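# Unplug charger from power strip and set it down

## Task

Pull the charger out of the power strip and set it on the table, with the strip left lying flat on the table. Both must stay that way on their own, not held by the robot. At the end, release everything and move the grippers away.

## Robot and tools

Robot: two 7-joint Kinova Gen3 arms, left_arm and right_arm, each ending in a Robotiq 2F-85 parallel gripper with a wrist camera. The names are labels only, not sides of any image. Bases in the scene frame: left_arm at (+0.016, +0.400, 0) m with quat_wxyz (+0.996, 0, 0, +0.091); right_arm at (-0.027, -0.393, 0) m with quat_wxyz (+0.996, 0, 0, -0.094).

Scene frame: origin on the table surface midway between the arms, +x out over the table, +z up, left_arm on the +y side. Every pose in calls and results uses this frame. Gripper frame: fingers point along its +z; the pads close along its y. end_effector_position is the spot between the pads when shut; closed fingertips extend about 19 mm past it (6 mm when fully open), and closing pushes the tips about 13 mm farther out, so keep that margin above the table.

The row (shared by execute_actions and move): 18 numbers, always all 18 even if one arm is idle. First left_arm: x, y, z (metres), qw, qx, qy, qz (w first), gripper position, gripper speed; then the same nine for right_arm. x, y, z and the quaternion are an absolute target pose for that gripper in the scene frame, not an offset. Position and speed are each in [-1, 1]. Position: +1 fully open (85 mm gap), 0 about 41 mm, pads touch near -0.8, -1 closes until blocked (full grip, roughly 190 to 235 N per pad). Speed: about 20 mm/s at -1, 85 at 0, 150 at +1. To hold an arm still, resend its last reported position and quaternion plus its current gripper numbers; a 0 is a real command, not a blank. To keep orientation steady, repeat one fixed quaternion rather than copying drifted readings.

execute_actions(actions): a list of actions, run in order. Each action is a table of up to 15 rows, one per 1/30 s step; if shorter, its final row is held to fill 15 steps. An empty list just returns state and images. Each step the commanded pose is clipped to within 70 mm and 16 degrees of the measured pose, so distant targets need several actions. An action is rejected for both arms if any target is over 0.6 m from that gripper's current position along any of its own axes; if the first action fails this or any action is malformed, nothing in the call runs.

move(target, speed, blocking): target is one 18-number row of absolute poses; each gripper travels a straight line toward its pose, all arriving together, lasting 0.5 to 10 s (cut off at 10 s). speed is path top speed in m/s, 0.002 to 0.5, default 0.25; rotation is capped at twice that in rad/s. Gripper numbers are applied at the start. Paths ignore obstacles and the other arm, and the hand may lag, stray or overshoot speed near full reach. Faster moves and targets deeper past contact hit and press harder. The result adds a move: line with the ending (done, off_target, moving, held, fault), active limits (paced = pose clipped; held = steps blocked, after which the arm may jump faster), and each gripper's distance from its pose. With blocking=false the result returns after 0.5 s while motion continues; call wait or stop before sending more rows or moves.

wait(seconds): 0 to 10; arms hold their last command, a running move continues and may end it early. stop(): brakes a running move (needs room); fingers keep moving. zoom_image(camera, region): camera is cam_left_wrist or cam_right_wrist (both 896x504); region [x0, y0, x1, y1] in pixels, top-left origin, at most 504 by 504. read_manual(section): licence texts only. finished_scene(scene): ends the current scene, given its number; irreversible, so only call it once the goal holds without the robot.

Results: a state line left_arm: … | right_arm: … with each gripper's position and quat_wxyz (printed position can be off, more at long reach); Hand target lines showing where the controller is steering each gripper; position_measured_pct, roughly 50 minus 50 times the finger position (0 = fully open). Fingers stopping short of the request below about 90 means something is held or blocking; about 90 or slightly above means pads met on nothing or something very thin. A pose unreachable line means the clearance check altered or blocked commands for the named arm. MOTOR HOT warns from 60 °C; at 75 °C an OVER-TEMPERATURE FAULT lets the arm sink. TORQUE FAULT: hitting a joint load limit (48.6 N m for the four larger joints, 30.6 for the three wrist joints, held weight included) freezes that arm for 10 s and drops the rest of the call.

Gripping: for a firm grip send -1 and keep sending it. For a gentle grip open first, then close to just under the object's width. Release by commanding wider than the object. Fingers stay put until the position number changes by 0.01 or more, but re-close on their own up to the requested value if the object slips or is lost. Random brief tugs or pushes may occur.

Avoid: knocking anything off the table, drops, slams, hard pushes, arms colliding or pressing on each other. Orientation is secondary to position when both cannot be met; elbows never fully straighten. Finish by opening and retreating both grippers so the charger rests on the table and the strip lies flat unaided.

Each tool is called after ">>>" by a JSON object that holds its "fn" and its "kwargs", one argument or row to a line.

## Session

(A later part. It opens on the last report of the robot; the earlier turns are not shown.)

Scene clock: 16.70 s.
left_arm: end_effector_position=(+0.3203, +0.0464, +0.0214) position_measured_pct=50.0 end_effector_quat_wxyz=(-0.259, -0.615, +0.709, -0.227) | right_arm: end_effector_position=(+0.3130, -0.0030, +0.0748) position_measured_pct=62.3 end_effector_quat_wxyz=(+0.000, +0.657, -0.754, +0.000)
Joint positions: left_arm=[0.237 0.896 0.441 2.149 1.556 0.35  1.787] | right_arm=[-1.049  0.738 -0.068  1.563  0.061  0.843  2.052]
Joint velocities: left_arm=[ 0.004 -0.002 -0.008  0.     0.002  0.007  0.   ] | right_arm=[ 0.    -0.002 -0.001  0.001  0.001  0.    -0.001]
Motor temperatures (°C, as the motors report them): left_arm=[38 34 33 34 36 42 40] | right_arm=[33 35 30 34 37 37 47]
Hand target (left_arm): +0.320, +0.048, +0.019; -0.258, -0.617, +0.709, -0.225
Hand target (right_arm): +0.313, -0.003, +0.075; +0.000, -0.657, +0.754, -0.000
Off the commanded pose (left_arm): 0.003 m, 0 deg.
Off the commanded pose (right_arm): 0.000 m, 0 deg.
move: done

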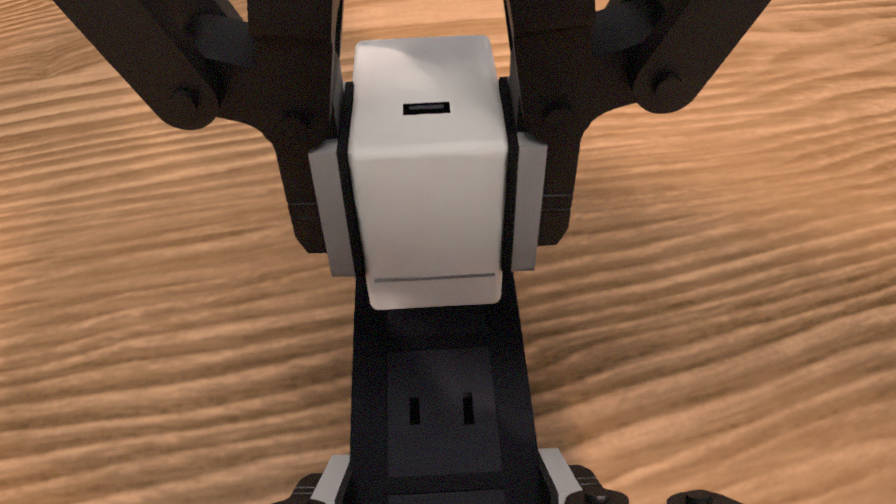

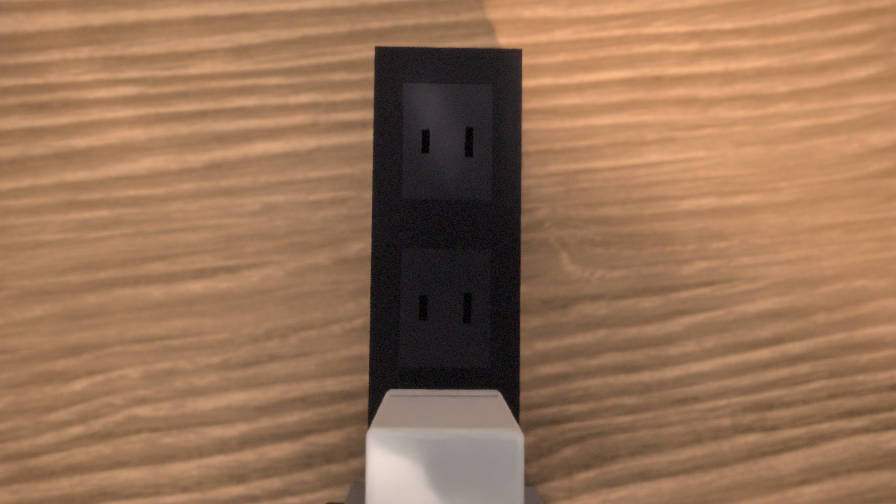

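>>> {"fn": "move", "kwargs": {
  "target": [0.3205,0.048,0.022,0.258,0.617,-0.709,0.225,0.5,0,0.313,-0.003,0.12,0,0.657,-0.754,0,-1,-0.5],
  "speed": 0.08
}}

>>> {"fn": "move", "kwargs": {
  "target": [0.335,0.16,0.12,0.258,0.617,-0.709,0.225,1,0,0.4,-0.12,0.16,0,1,0,0,-1,-0.5],
  "speed": 0.4
}}

>>> {"fn": "move", "kwargs": {
  "target": [0.335,0.25,0.2,0.258,0.617,-0.709,0.225,1,0,0.6,-0.12,0.07,-0.158,0.766,0.205,0.588,-1,-0.5],
  "speed": 0.3
}}

Scene clock: 17.83 s.
left_arm: end_effector_position=(+0.3205, +0.0480, +0.0220) position_measured_pct=25.0 end_effector_quat_wxyz=(-0.258, -0.617, +0.709, -0.225) | right_arm: end_effector_position=(+0.3131, -0.0029, +0.1198) position_measured_pct=62.3 end_effector_quat_wxyz=(+0.000, +0.657, -0.754, +0.000)
Joint positions: left_arm=[0.237 0.891 0.44  2.15  1.539 0.348 1.808] | right_arm=[-1.048  0.672 -0.07   1.52   0.054  0.952  2.058]
Joint velocities: left_arm=[-0.001 -0.    -0.     0.     0.001  0.001  0.   ] | right_arm=[-0.    -0.003  0.001 -0.001  0.     0.    -0.002]
Motor temperatures (°C, as the motors report them): left_arm=[38 34 33 34 36 42 40] | right_arm=[33 35 30 34 37 37 47]
Hand target (left_arm): +0.321, +0.048, +0.022; -0.258, -0.617, +0.709, -0.225
Hand target (right_arm): +0.313, -0.003, +0.120; +0.000, -0.657, +0.754, -0.000
Off the commanded pose (left_arm): 0.000 m, 0 deg.
Off the commanded pose (right_arm): 0.000 m, 0 deg.
move: done

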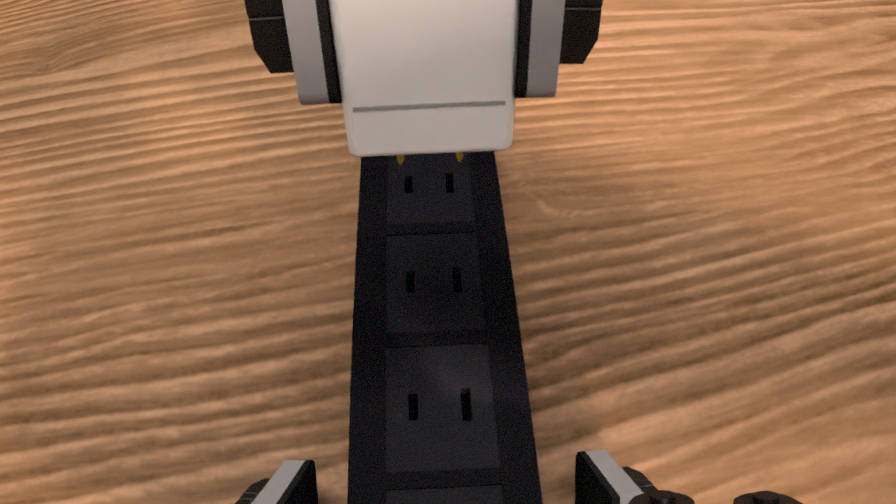

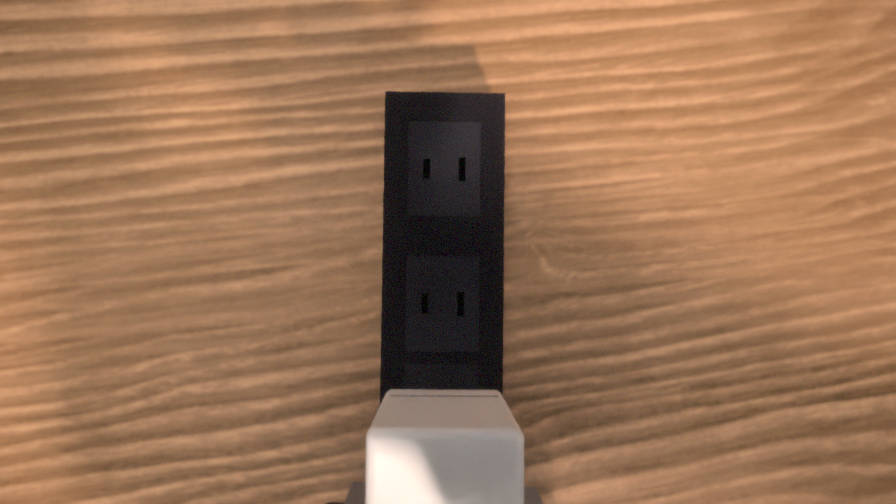

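Scene clock: 20.37 s.
left_arm: end_effector_position=(+0.3350, +0.1600, +0.1197) position_measured_pct=0.0 end_effector_quat_wxyz=(-0.258, -0.617, +0.709, -0.225) | right_arm: end_effector_position=(+0.3997, -0.1190, +0.1601) position_measured_pct=62.3 end_effector_quat_wxyz=(-0.001, +1.000, +0.001, -0.000)
Joint positions: left_arm=[0.045 0.561 0.252 2.177 0.956 0.714 2.25 ] | right_arm=[-0.5    0.643 -0.508  1.499  0.334  1.086  3.822]
Joint velocities: left_arm=[ 0.001 -0.003 -0.001 -0.001  0.    -0.    -0.   ] | right_arm=[ 0.006  0.     0.007  0.001 -0.002  0.     0.003]
Motor temperatures (°C, as the motors report them): left_arm=[38 34 33 34 36 42 40] | right_arm=[33 35 30 34 37 37 47]
Hand target (left_arm): +0.335, +0.160, +0.120; -0.258, -0.617, +0.709, -0.225
Hand target (right_arm): +0.400, -0.119, +0.160; -0.001, +1.000, +0.000, -0.000
Off the commanded pose (left_arm): 0.000 m, 0 deg.
Off the commanded pose (right_arm): 0.001 m, 0 deg.
move: done

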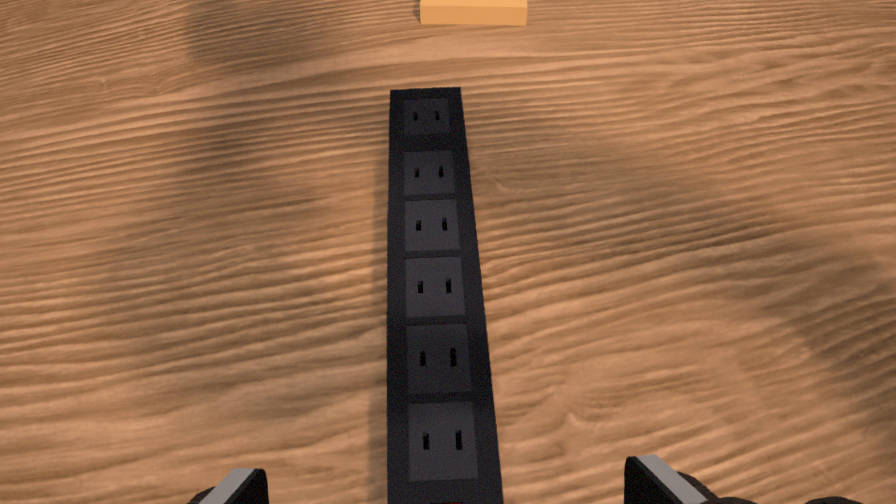

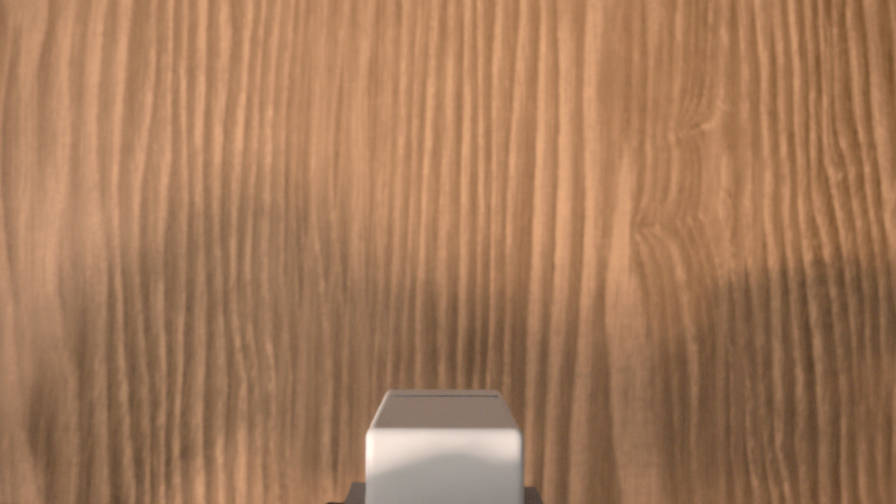

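Scene clock: 23.57 s.
left_arm: end_effector_position=(+0.3350, +0.2501, +0.1999) position_measured_pct=0.0 end_effector_quat_wxyz=(-0.258, -0.617, +0.709, -0.225) | right_arm: end_effector_position=(+0.5991, -0.1193, +0.0695) position_measured_pct=62.3 end_effector_quat_wxyz=(-0.159, +0.767, +0.204, +0.587)
Joint positions: left_arm=[-0.135  0.359  0.138  2.09   0.708  1.072  2.352] | right_arm=[-1.011  1.28   0.607  2.013  0.061 -1.388  4.114]
Joint velocities: left_arm=[ 0.    -0.    -0.001 -0.    -0.     0.    -0.   ] | right_arm=[ 0.002  0.003  0.    -0.001  0.     0.002 -0.   ]
Motor temperatures (°C, as the motors report them): left_arm=[38 34 33 34 36 42 40] | right_arm=[33 35 30 34 37 37 47]
Hand target (left_arm): +0.335, +0.250, +0.200; -0.258, -0.617, +0.709, -0.225
Hand target (right_arm): +0.599, -0.119, +0.069; -0.159, +0.767, +0.204, +0.587
Off the commanded pose (left_arm): 0.000 m, 0 deg.
Off the commanded pose (right_arm): 0.001 m, 0 deg.
move: done; limits=paced

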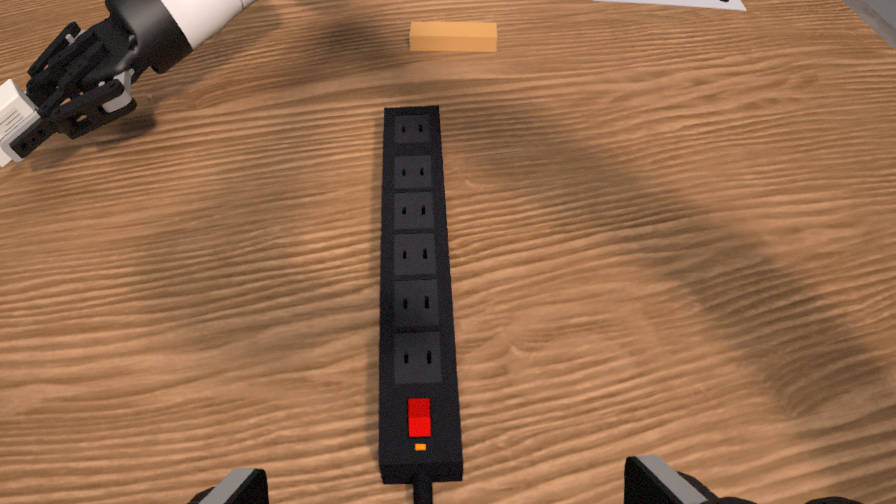

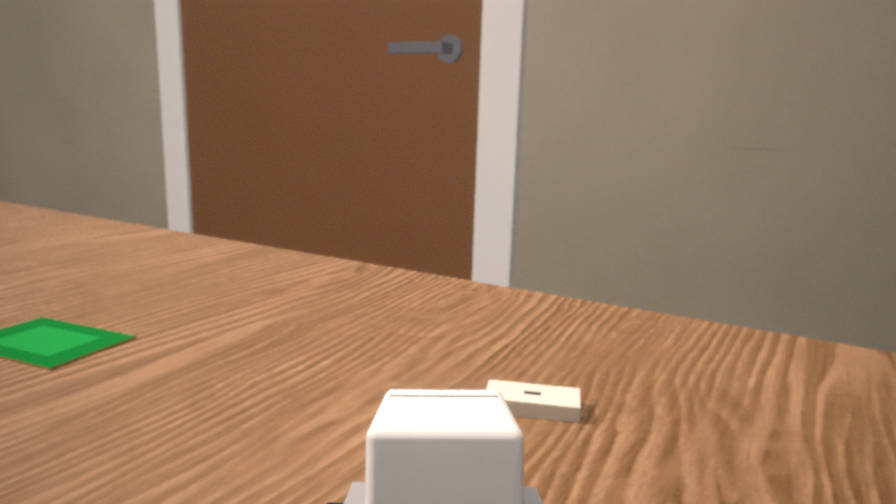

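>>> {"fn": "move", "kwargs": {
  "target": [0.335,0.25,0.2,0.258,0.617,-0.709,0.225,1,0,0.6,-0.12,0.026,-0.158,0.766,0.205,0.588,-1,-0.5],
  "speed": 0.03
}}

Scene clock: 25.30 s.
left_arm: end_effector_position=(+0.3350, +0.2500, +0.2000) position_measured_pct=0.0 end_effector_quat_wxyz=(-0.258, -0.617, +0.709, -0.225) | right_arm: end_effector_position=(+0.6000, -0.1200, +0.0263) position_measured_pct=62.3 end_effector_quat_wxyz=(-0.158, +0.766, +0.205, +0.588)
Joint positions: left_arm=[-0.135  0.359  0.138  2.09   0.709  1.072  2.352] | right_arm=[-0.995  1.385  0.569  1.955  0.001 -1.427  4.131]
Joint velocities: left_arm=[-0.001  0.     0.001  0.     0.001 -0.    -0.   ] | right_arm=[ 0.001  0.003 -0.001 -0.001  0.001  0.001  0.001]
Motor temperatures (°C, as the motors report them): left_arm=[38 34 33 34 36 42 40] | right_arm=[33 35 30 34 37 37 47]
Hand target (left_arm): +0.335, +0.250, +0.200; -0.258, -0.617, +0.709, -0.225
Hand target (right_arm): +0.600, -0.120, +0.026; -0.158, +0.766, +0.205, +0.588
Off the commanded pose (left_arm): 0.000 m, 0 deg.
Off the commanded pose (right_arm): 0.000 m, 0 deg.
move: done

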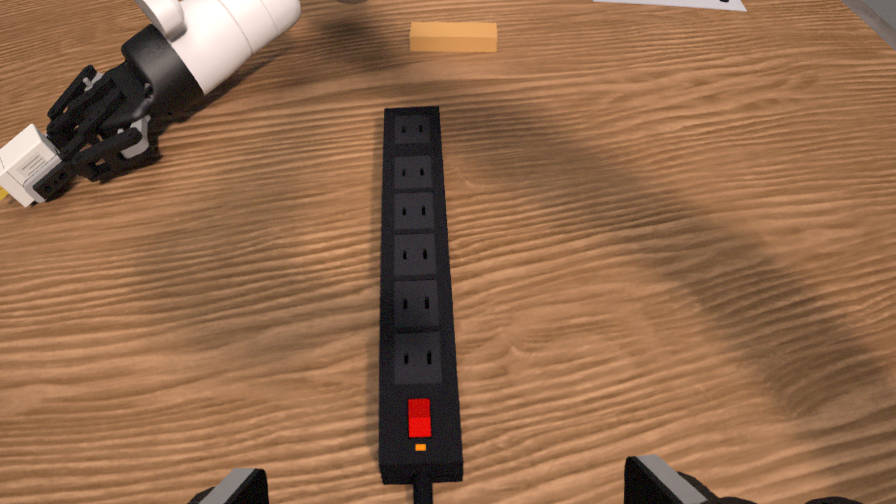

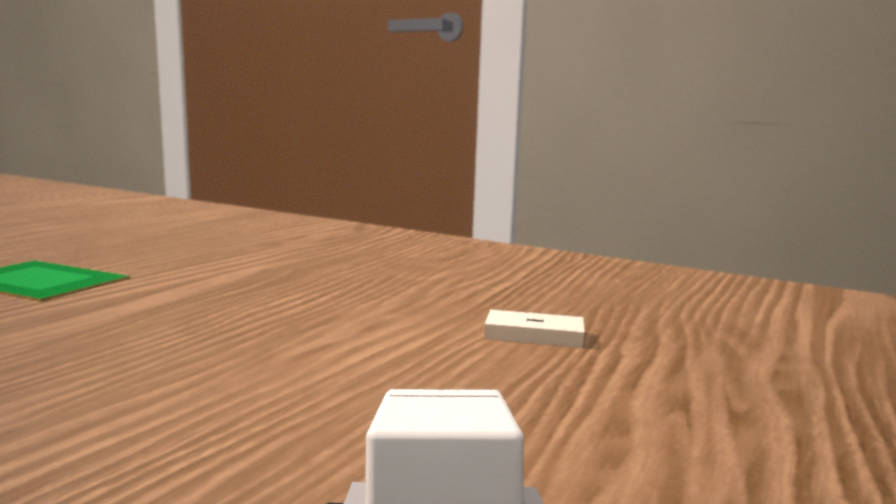

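No contact yet.

>>> {"fn": "move", "kwargs": {
  "target": [0.335,0.25,0.2,0.258,0.617,-0.709,0.225,1,0,0.6,-0.12,0.018,-0.158,0.766,0.205,0.588,-1,-0.5],
  "speed": 0.01
}}

Scene clock: 26.37 s.
left_arm: end_effector_position=(+0.3350, +0.2500, +0.2000) position_measured_pct=0.0 end_effector_quat_wxyz=(-0.258, -0.617, +0.709, -0.225) | right_arm: end_effector_position=(+0.6000, -0.1200, +0.0181) position_measured_pct=62.3 end_effector_quat_wxyz=(-0.158, +0.766, +0.205, +0.588)
Joint positions: left_arm=[-0.135  0.359  0.138  2.09   0.709  1.072  2.352] | right_arm=[-0.993  1.403  0.562  1.943 -0.009 -1.432  4.134]
Joint velocities: left_arm=[ 0.001  0.001 -0.001 -0.    -0.    -0.001  0.   ] | right_arm=[ 0.     0.001 -0.001  0.     0.     0.001 -0.002]
Motor temperatures (°C, as the motors report them): left_arm=[38 34 33 34 36 42 40] | right_arm=[33 35 30 34 37 37 47]
Hand target (left_arm): +0.335, +0.250, +0.200; -0.258, -0.617, +0.709, -0.225
Hand target (right_arm): +0.600, -0.120, +0.018; -0.158, +0.766, +0.205, +0.588
Off the commanded pose (left_arm): 0.000 m, 0 deg.
Off the commanded pose (right_arm): 0.000 m, 0 deg.
move: done

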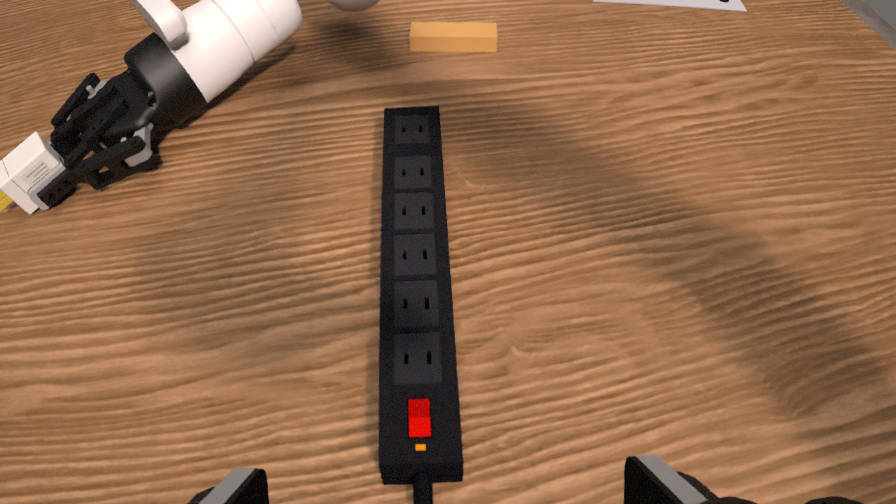

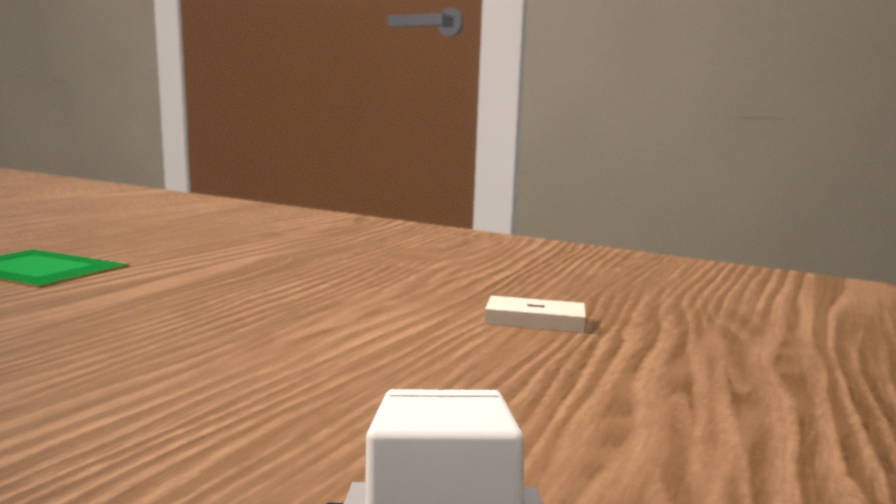

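>>> {"fn": "move", "kwargs": {
  "target": [0.335,0.25,0.2,0.258,0.617,-0.709,0.225,1,0,0.6,-0.12,0.010,-0.158,0.766,0.205,0.588,-1,-0.5],
  "speed": 0.01
}}

Scene clock: 27.43 s.
left_arm: end_effector_position=(+0.3350, +0.2500, +0.2000) position_measured_pct=0.0 end_effector_quat_wxyz=(-0.258, -0.617, +0.709, -0.225) | right_arm: end_effector_position=(+0.6017, -0.1192, +0.0146) position_measured_pct=62.3 end_effector_quat_wxyz=(-0.159, +0.763, +0.204, +0.592)
Joint positions: left_arm=[-0.135  0.359  0.138  2.09   0.709  1.072  2.352] | right_arm=[-0.991  1.418  0.559  1.929 -0.021 -1.439  4.135]
Joint velocities: left_arm=[ 0.001  0.     0.     0.001  0.001 -0.001  0.   ] | right_arm=[-0.001  0.001  0.002  0.001 -0.001 -0.001 -0.004]
Motor temperatures (°C, as the motors report them): left_arm=[38 34 33 34 36 42 40] | right_arm=[33 35 30 34 37 37 47]
Hand target (left_arm): +0.335, +0.250, +0.200; -0.258, -0.617, +0.709, -0.225
Hand target (right_arm): +0.600, -0.120, +0.010; -0.158, +0.766, +0.205, +0.588
Off the commanded pose (left_arm): 0.000 m, 0 deg.
Off the commanded pose (right_arm): 0.005 m, 1 deg.
move: off_target (right_arm)

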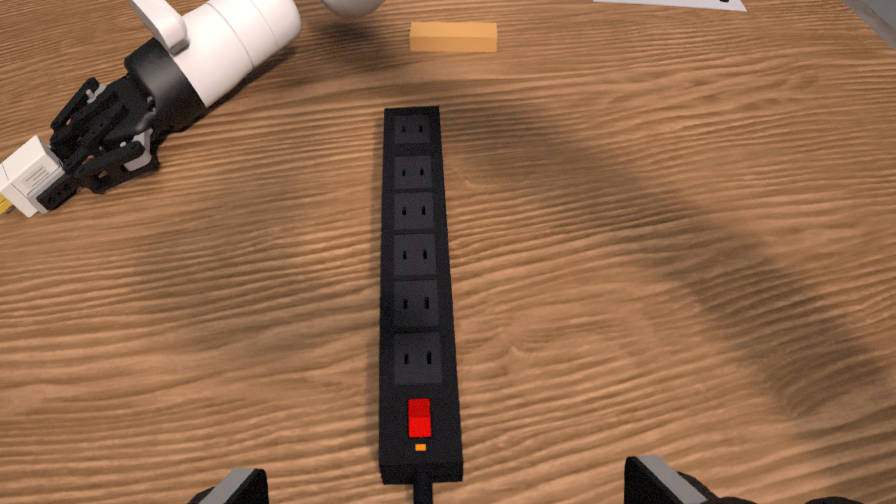

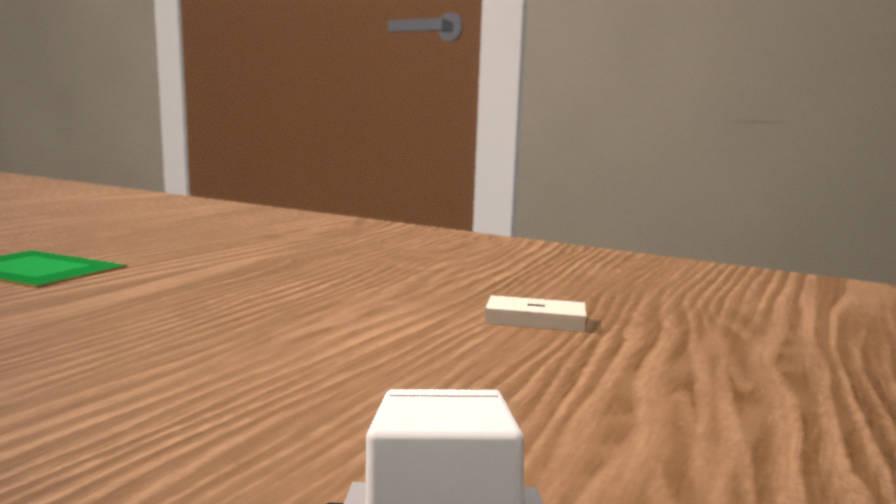

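>>> {"fn": "move", "kwargs": {
  "target": [0.335,0.25,0.2,0.258,0.617,-0.709,0.225,1,0,0.601,-0.12,0.016,-0.158,0.766,0.205,0.588,0.2,-1],
  "speed": 0.01
}}

>>> {"fn": "move", "kwargs": {
  "target": [0.335,0.25,0.2,0.258,0.617,-0.709,0.225,1,0,0.55,-0.16,0.15,-0.158,0.766,0.205,0.588,1,0],
  "speed": 0.15
}}

Scene clock: 28.90 s.
left_arm: end_effector_position=(+0.3350, +0.2500, +0.2000) position_measured_pct=0.0 end_effector_quat_wxyz=(-0.258, -0.617, +0.709, -0.225) | right_arm: end_effector_position=(+0.6010, -0.1200, +0.0160) position_measured_pct=40.1 end_effector_quat_wxyz=(-0.158, +0.766, +0.205, +0.588)
Joint positions: left_arm=[-0.135  0.359  0.138  2.09   0.709  1.072  2.352] | right_arm=[-0.992  1.409  0.563  1.937 -0.01  -1.43   4.133]
Joint velocities: left_arm=[-0.    -0.     0.001  0.001 -0.     0.001  0.   ] | right_arm=[ 0.     0.    -0.    -0.002 -0.     0.001  0.001]
Motor temperatures (°C, as the motors report them): left_arm=[38 34 33 34 36 42 40] | right_arm=[33 35 30 34 37 37 47]
Hand target (left_arm): +0.335, +0.250, +0.200; -0.258, -0.617, +0.709, -0.225
Hand target (right_arm): +0.601, -0.120, +0.016; -0.158, +0.766, +0.205, +0.588
Off the commanded pose (left_arm): 0.000 m, 0 deg.
Off the commanded pose (right_arm): 0.000 m, 0 deg.
move: done

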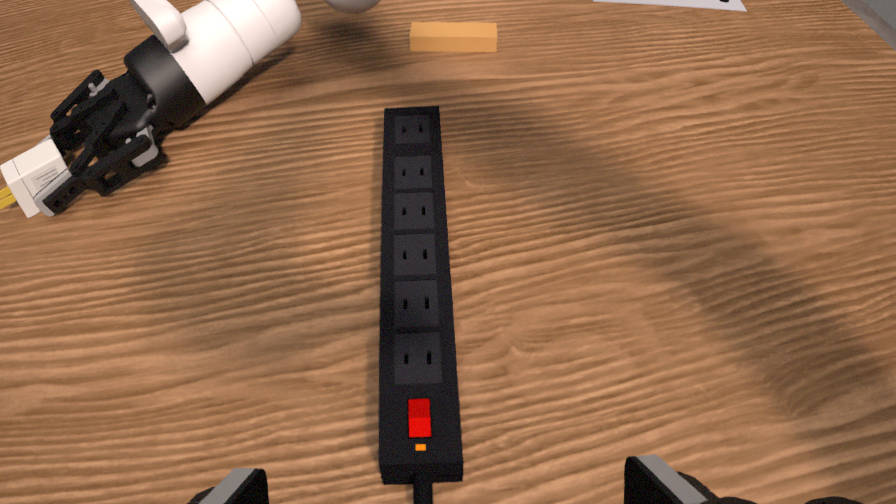

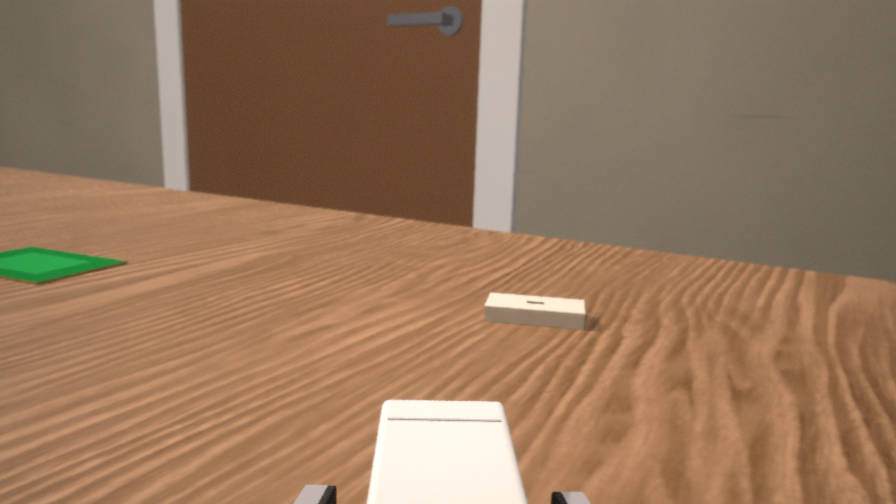

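Scene clock: 30.23 s.
left_arm: end_effector_position=(+0.3350, +0.2500, +0.2000) position_measured_pct=0.0 end_effector_quat_wxyz=(-0.258, -0.617, +0.709, -0.225) | right_arm: end_effector_position=(+0.5502, -0.1599, +0.1495) position_measured_pct=0.0 end_effector_quat_wxyz=(-0.158, +0.767, +0.205, +0.588)
Joint positions: left_arm=[-0.135  0.359  0.138  2.09   0.709  1.072  2.352] | right_arm=[-1.021  1.094  0.708  2.269  0.203 -1.494  4.106]
Joint velocities: left_arm=[ 0.001 -0.     0.    -0.001 -0.     0.003  0.   ] | right_arm=[-0.003 -0.005  0.002 -0.    -0.001 -0.    -0.003]
Motor temperatures (°C, as the motors report them): left_arm=[38 34 33 34 36 42 40] | right_arm=[33 35 30 34 38 37 47]
Hand target (left_arm): +0.335, +0.250, +0.200; -0.258, -0.617, +0.709, -0.225
Hand target (right_arm): +0.550, -0.160, +0.150; -0.158, +0.766, +0.205, +0.588
Off the commanded pose (left_arm): 0.000 m, 0 deg.
Off the commanded pose (right_arm): 0.001 m, 0 deg.
move: done

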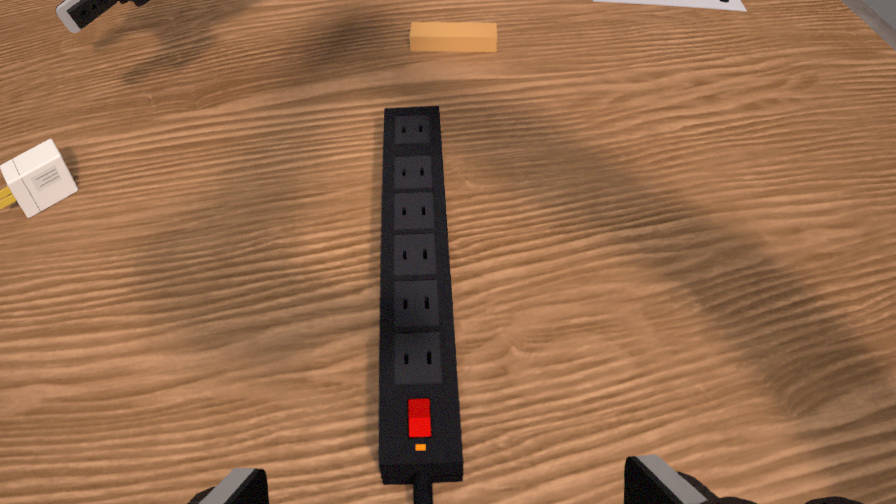

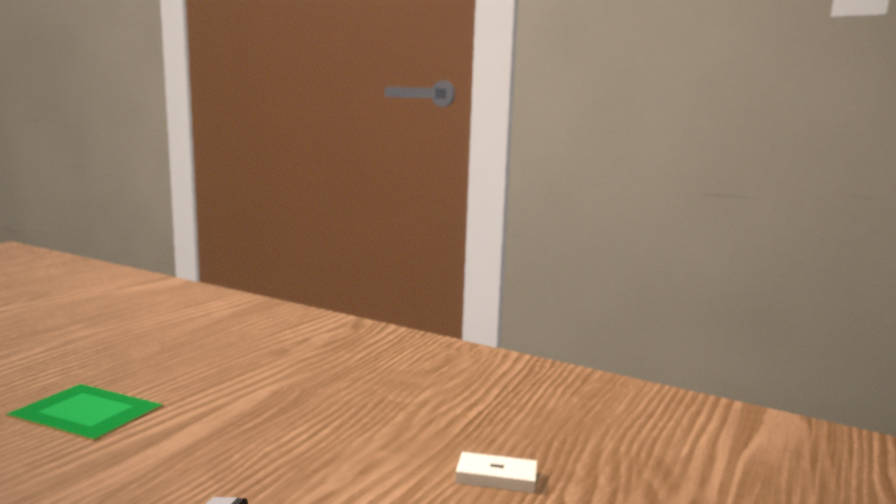

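>>> {"fn": "finished_scene", "kwargs": {
  "scene": 1
}}

The scene is finished: the task was done.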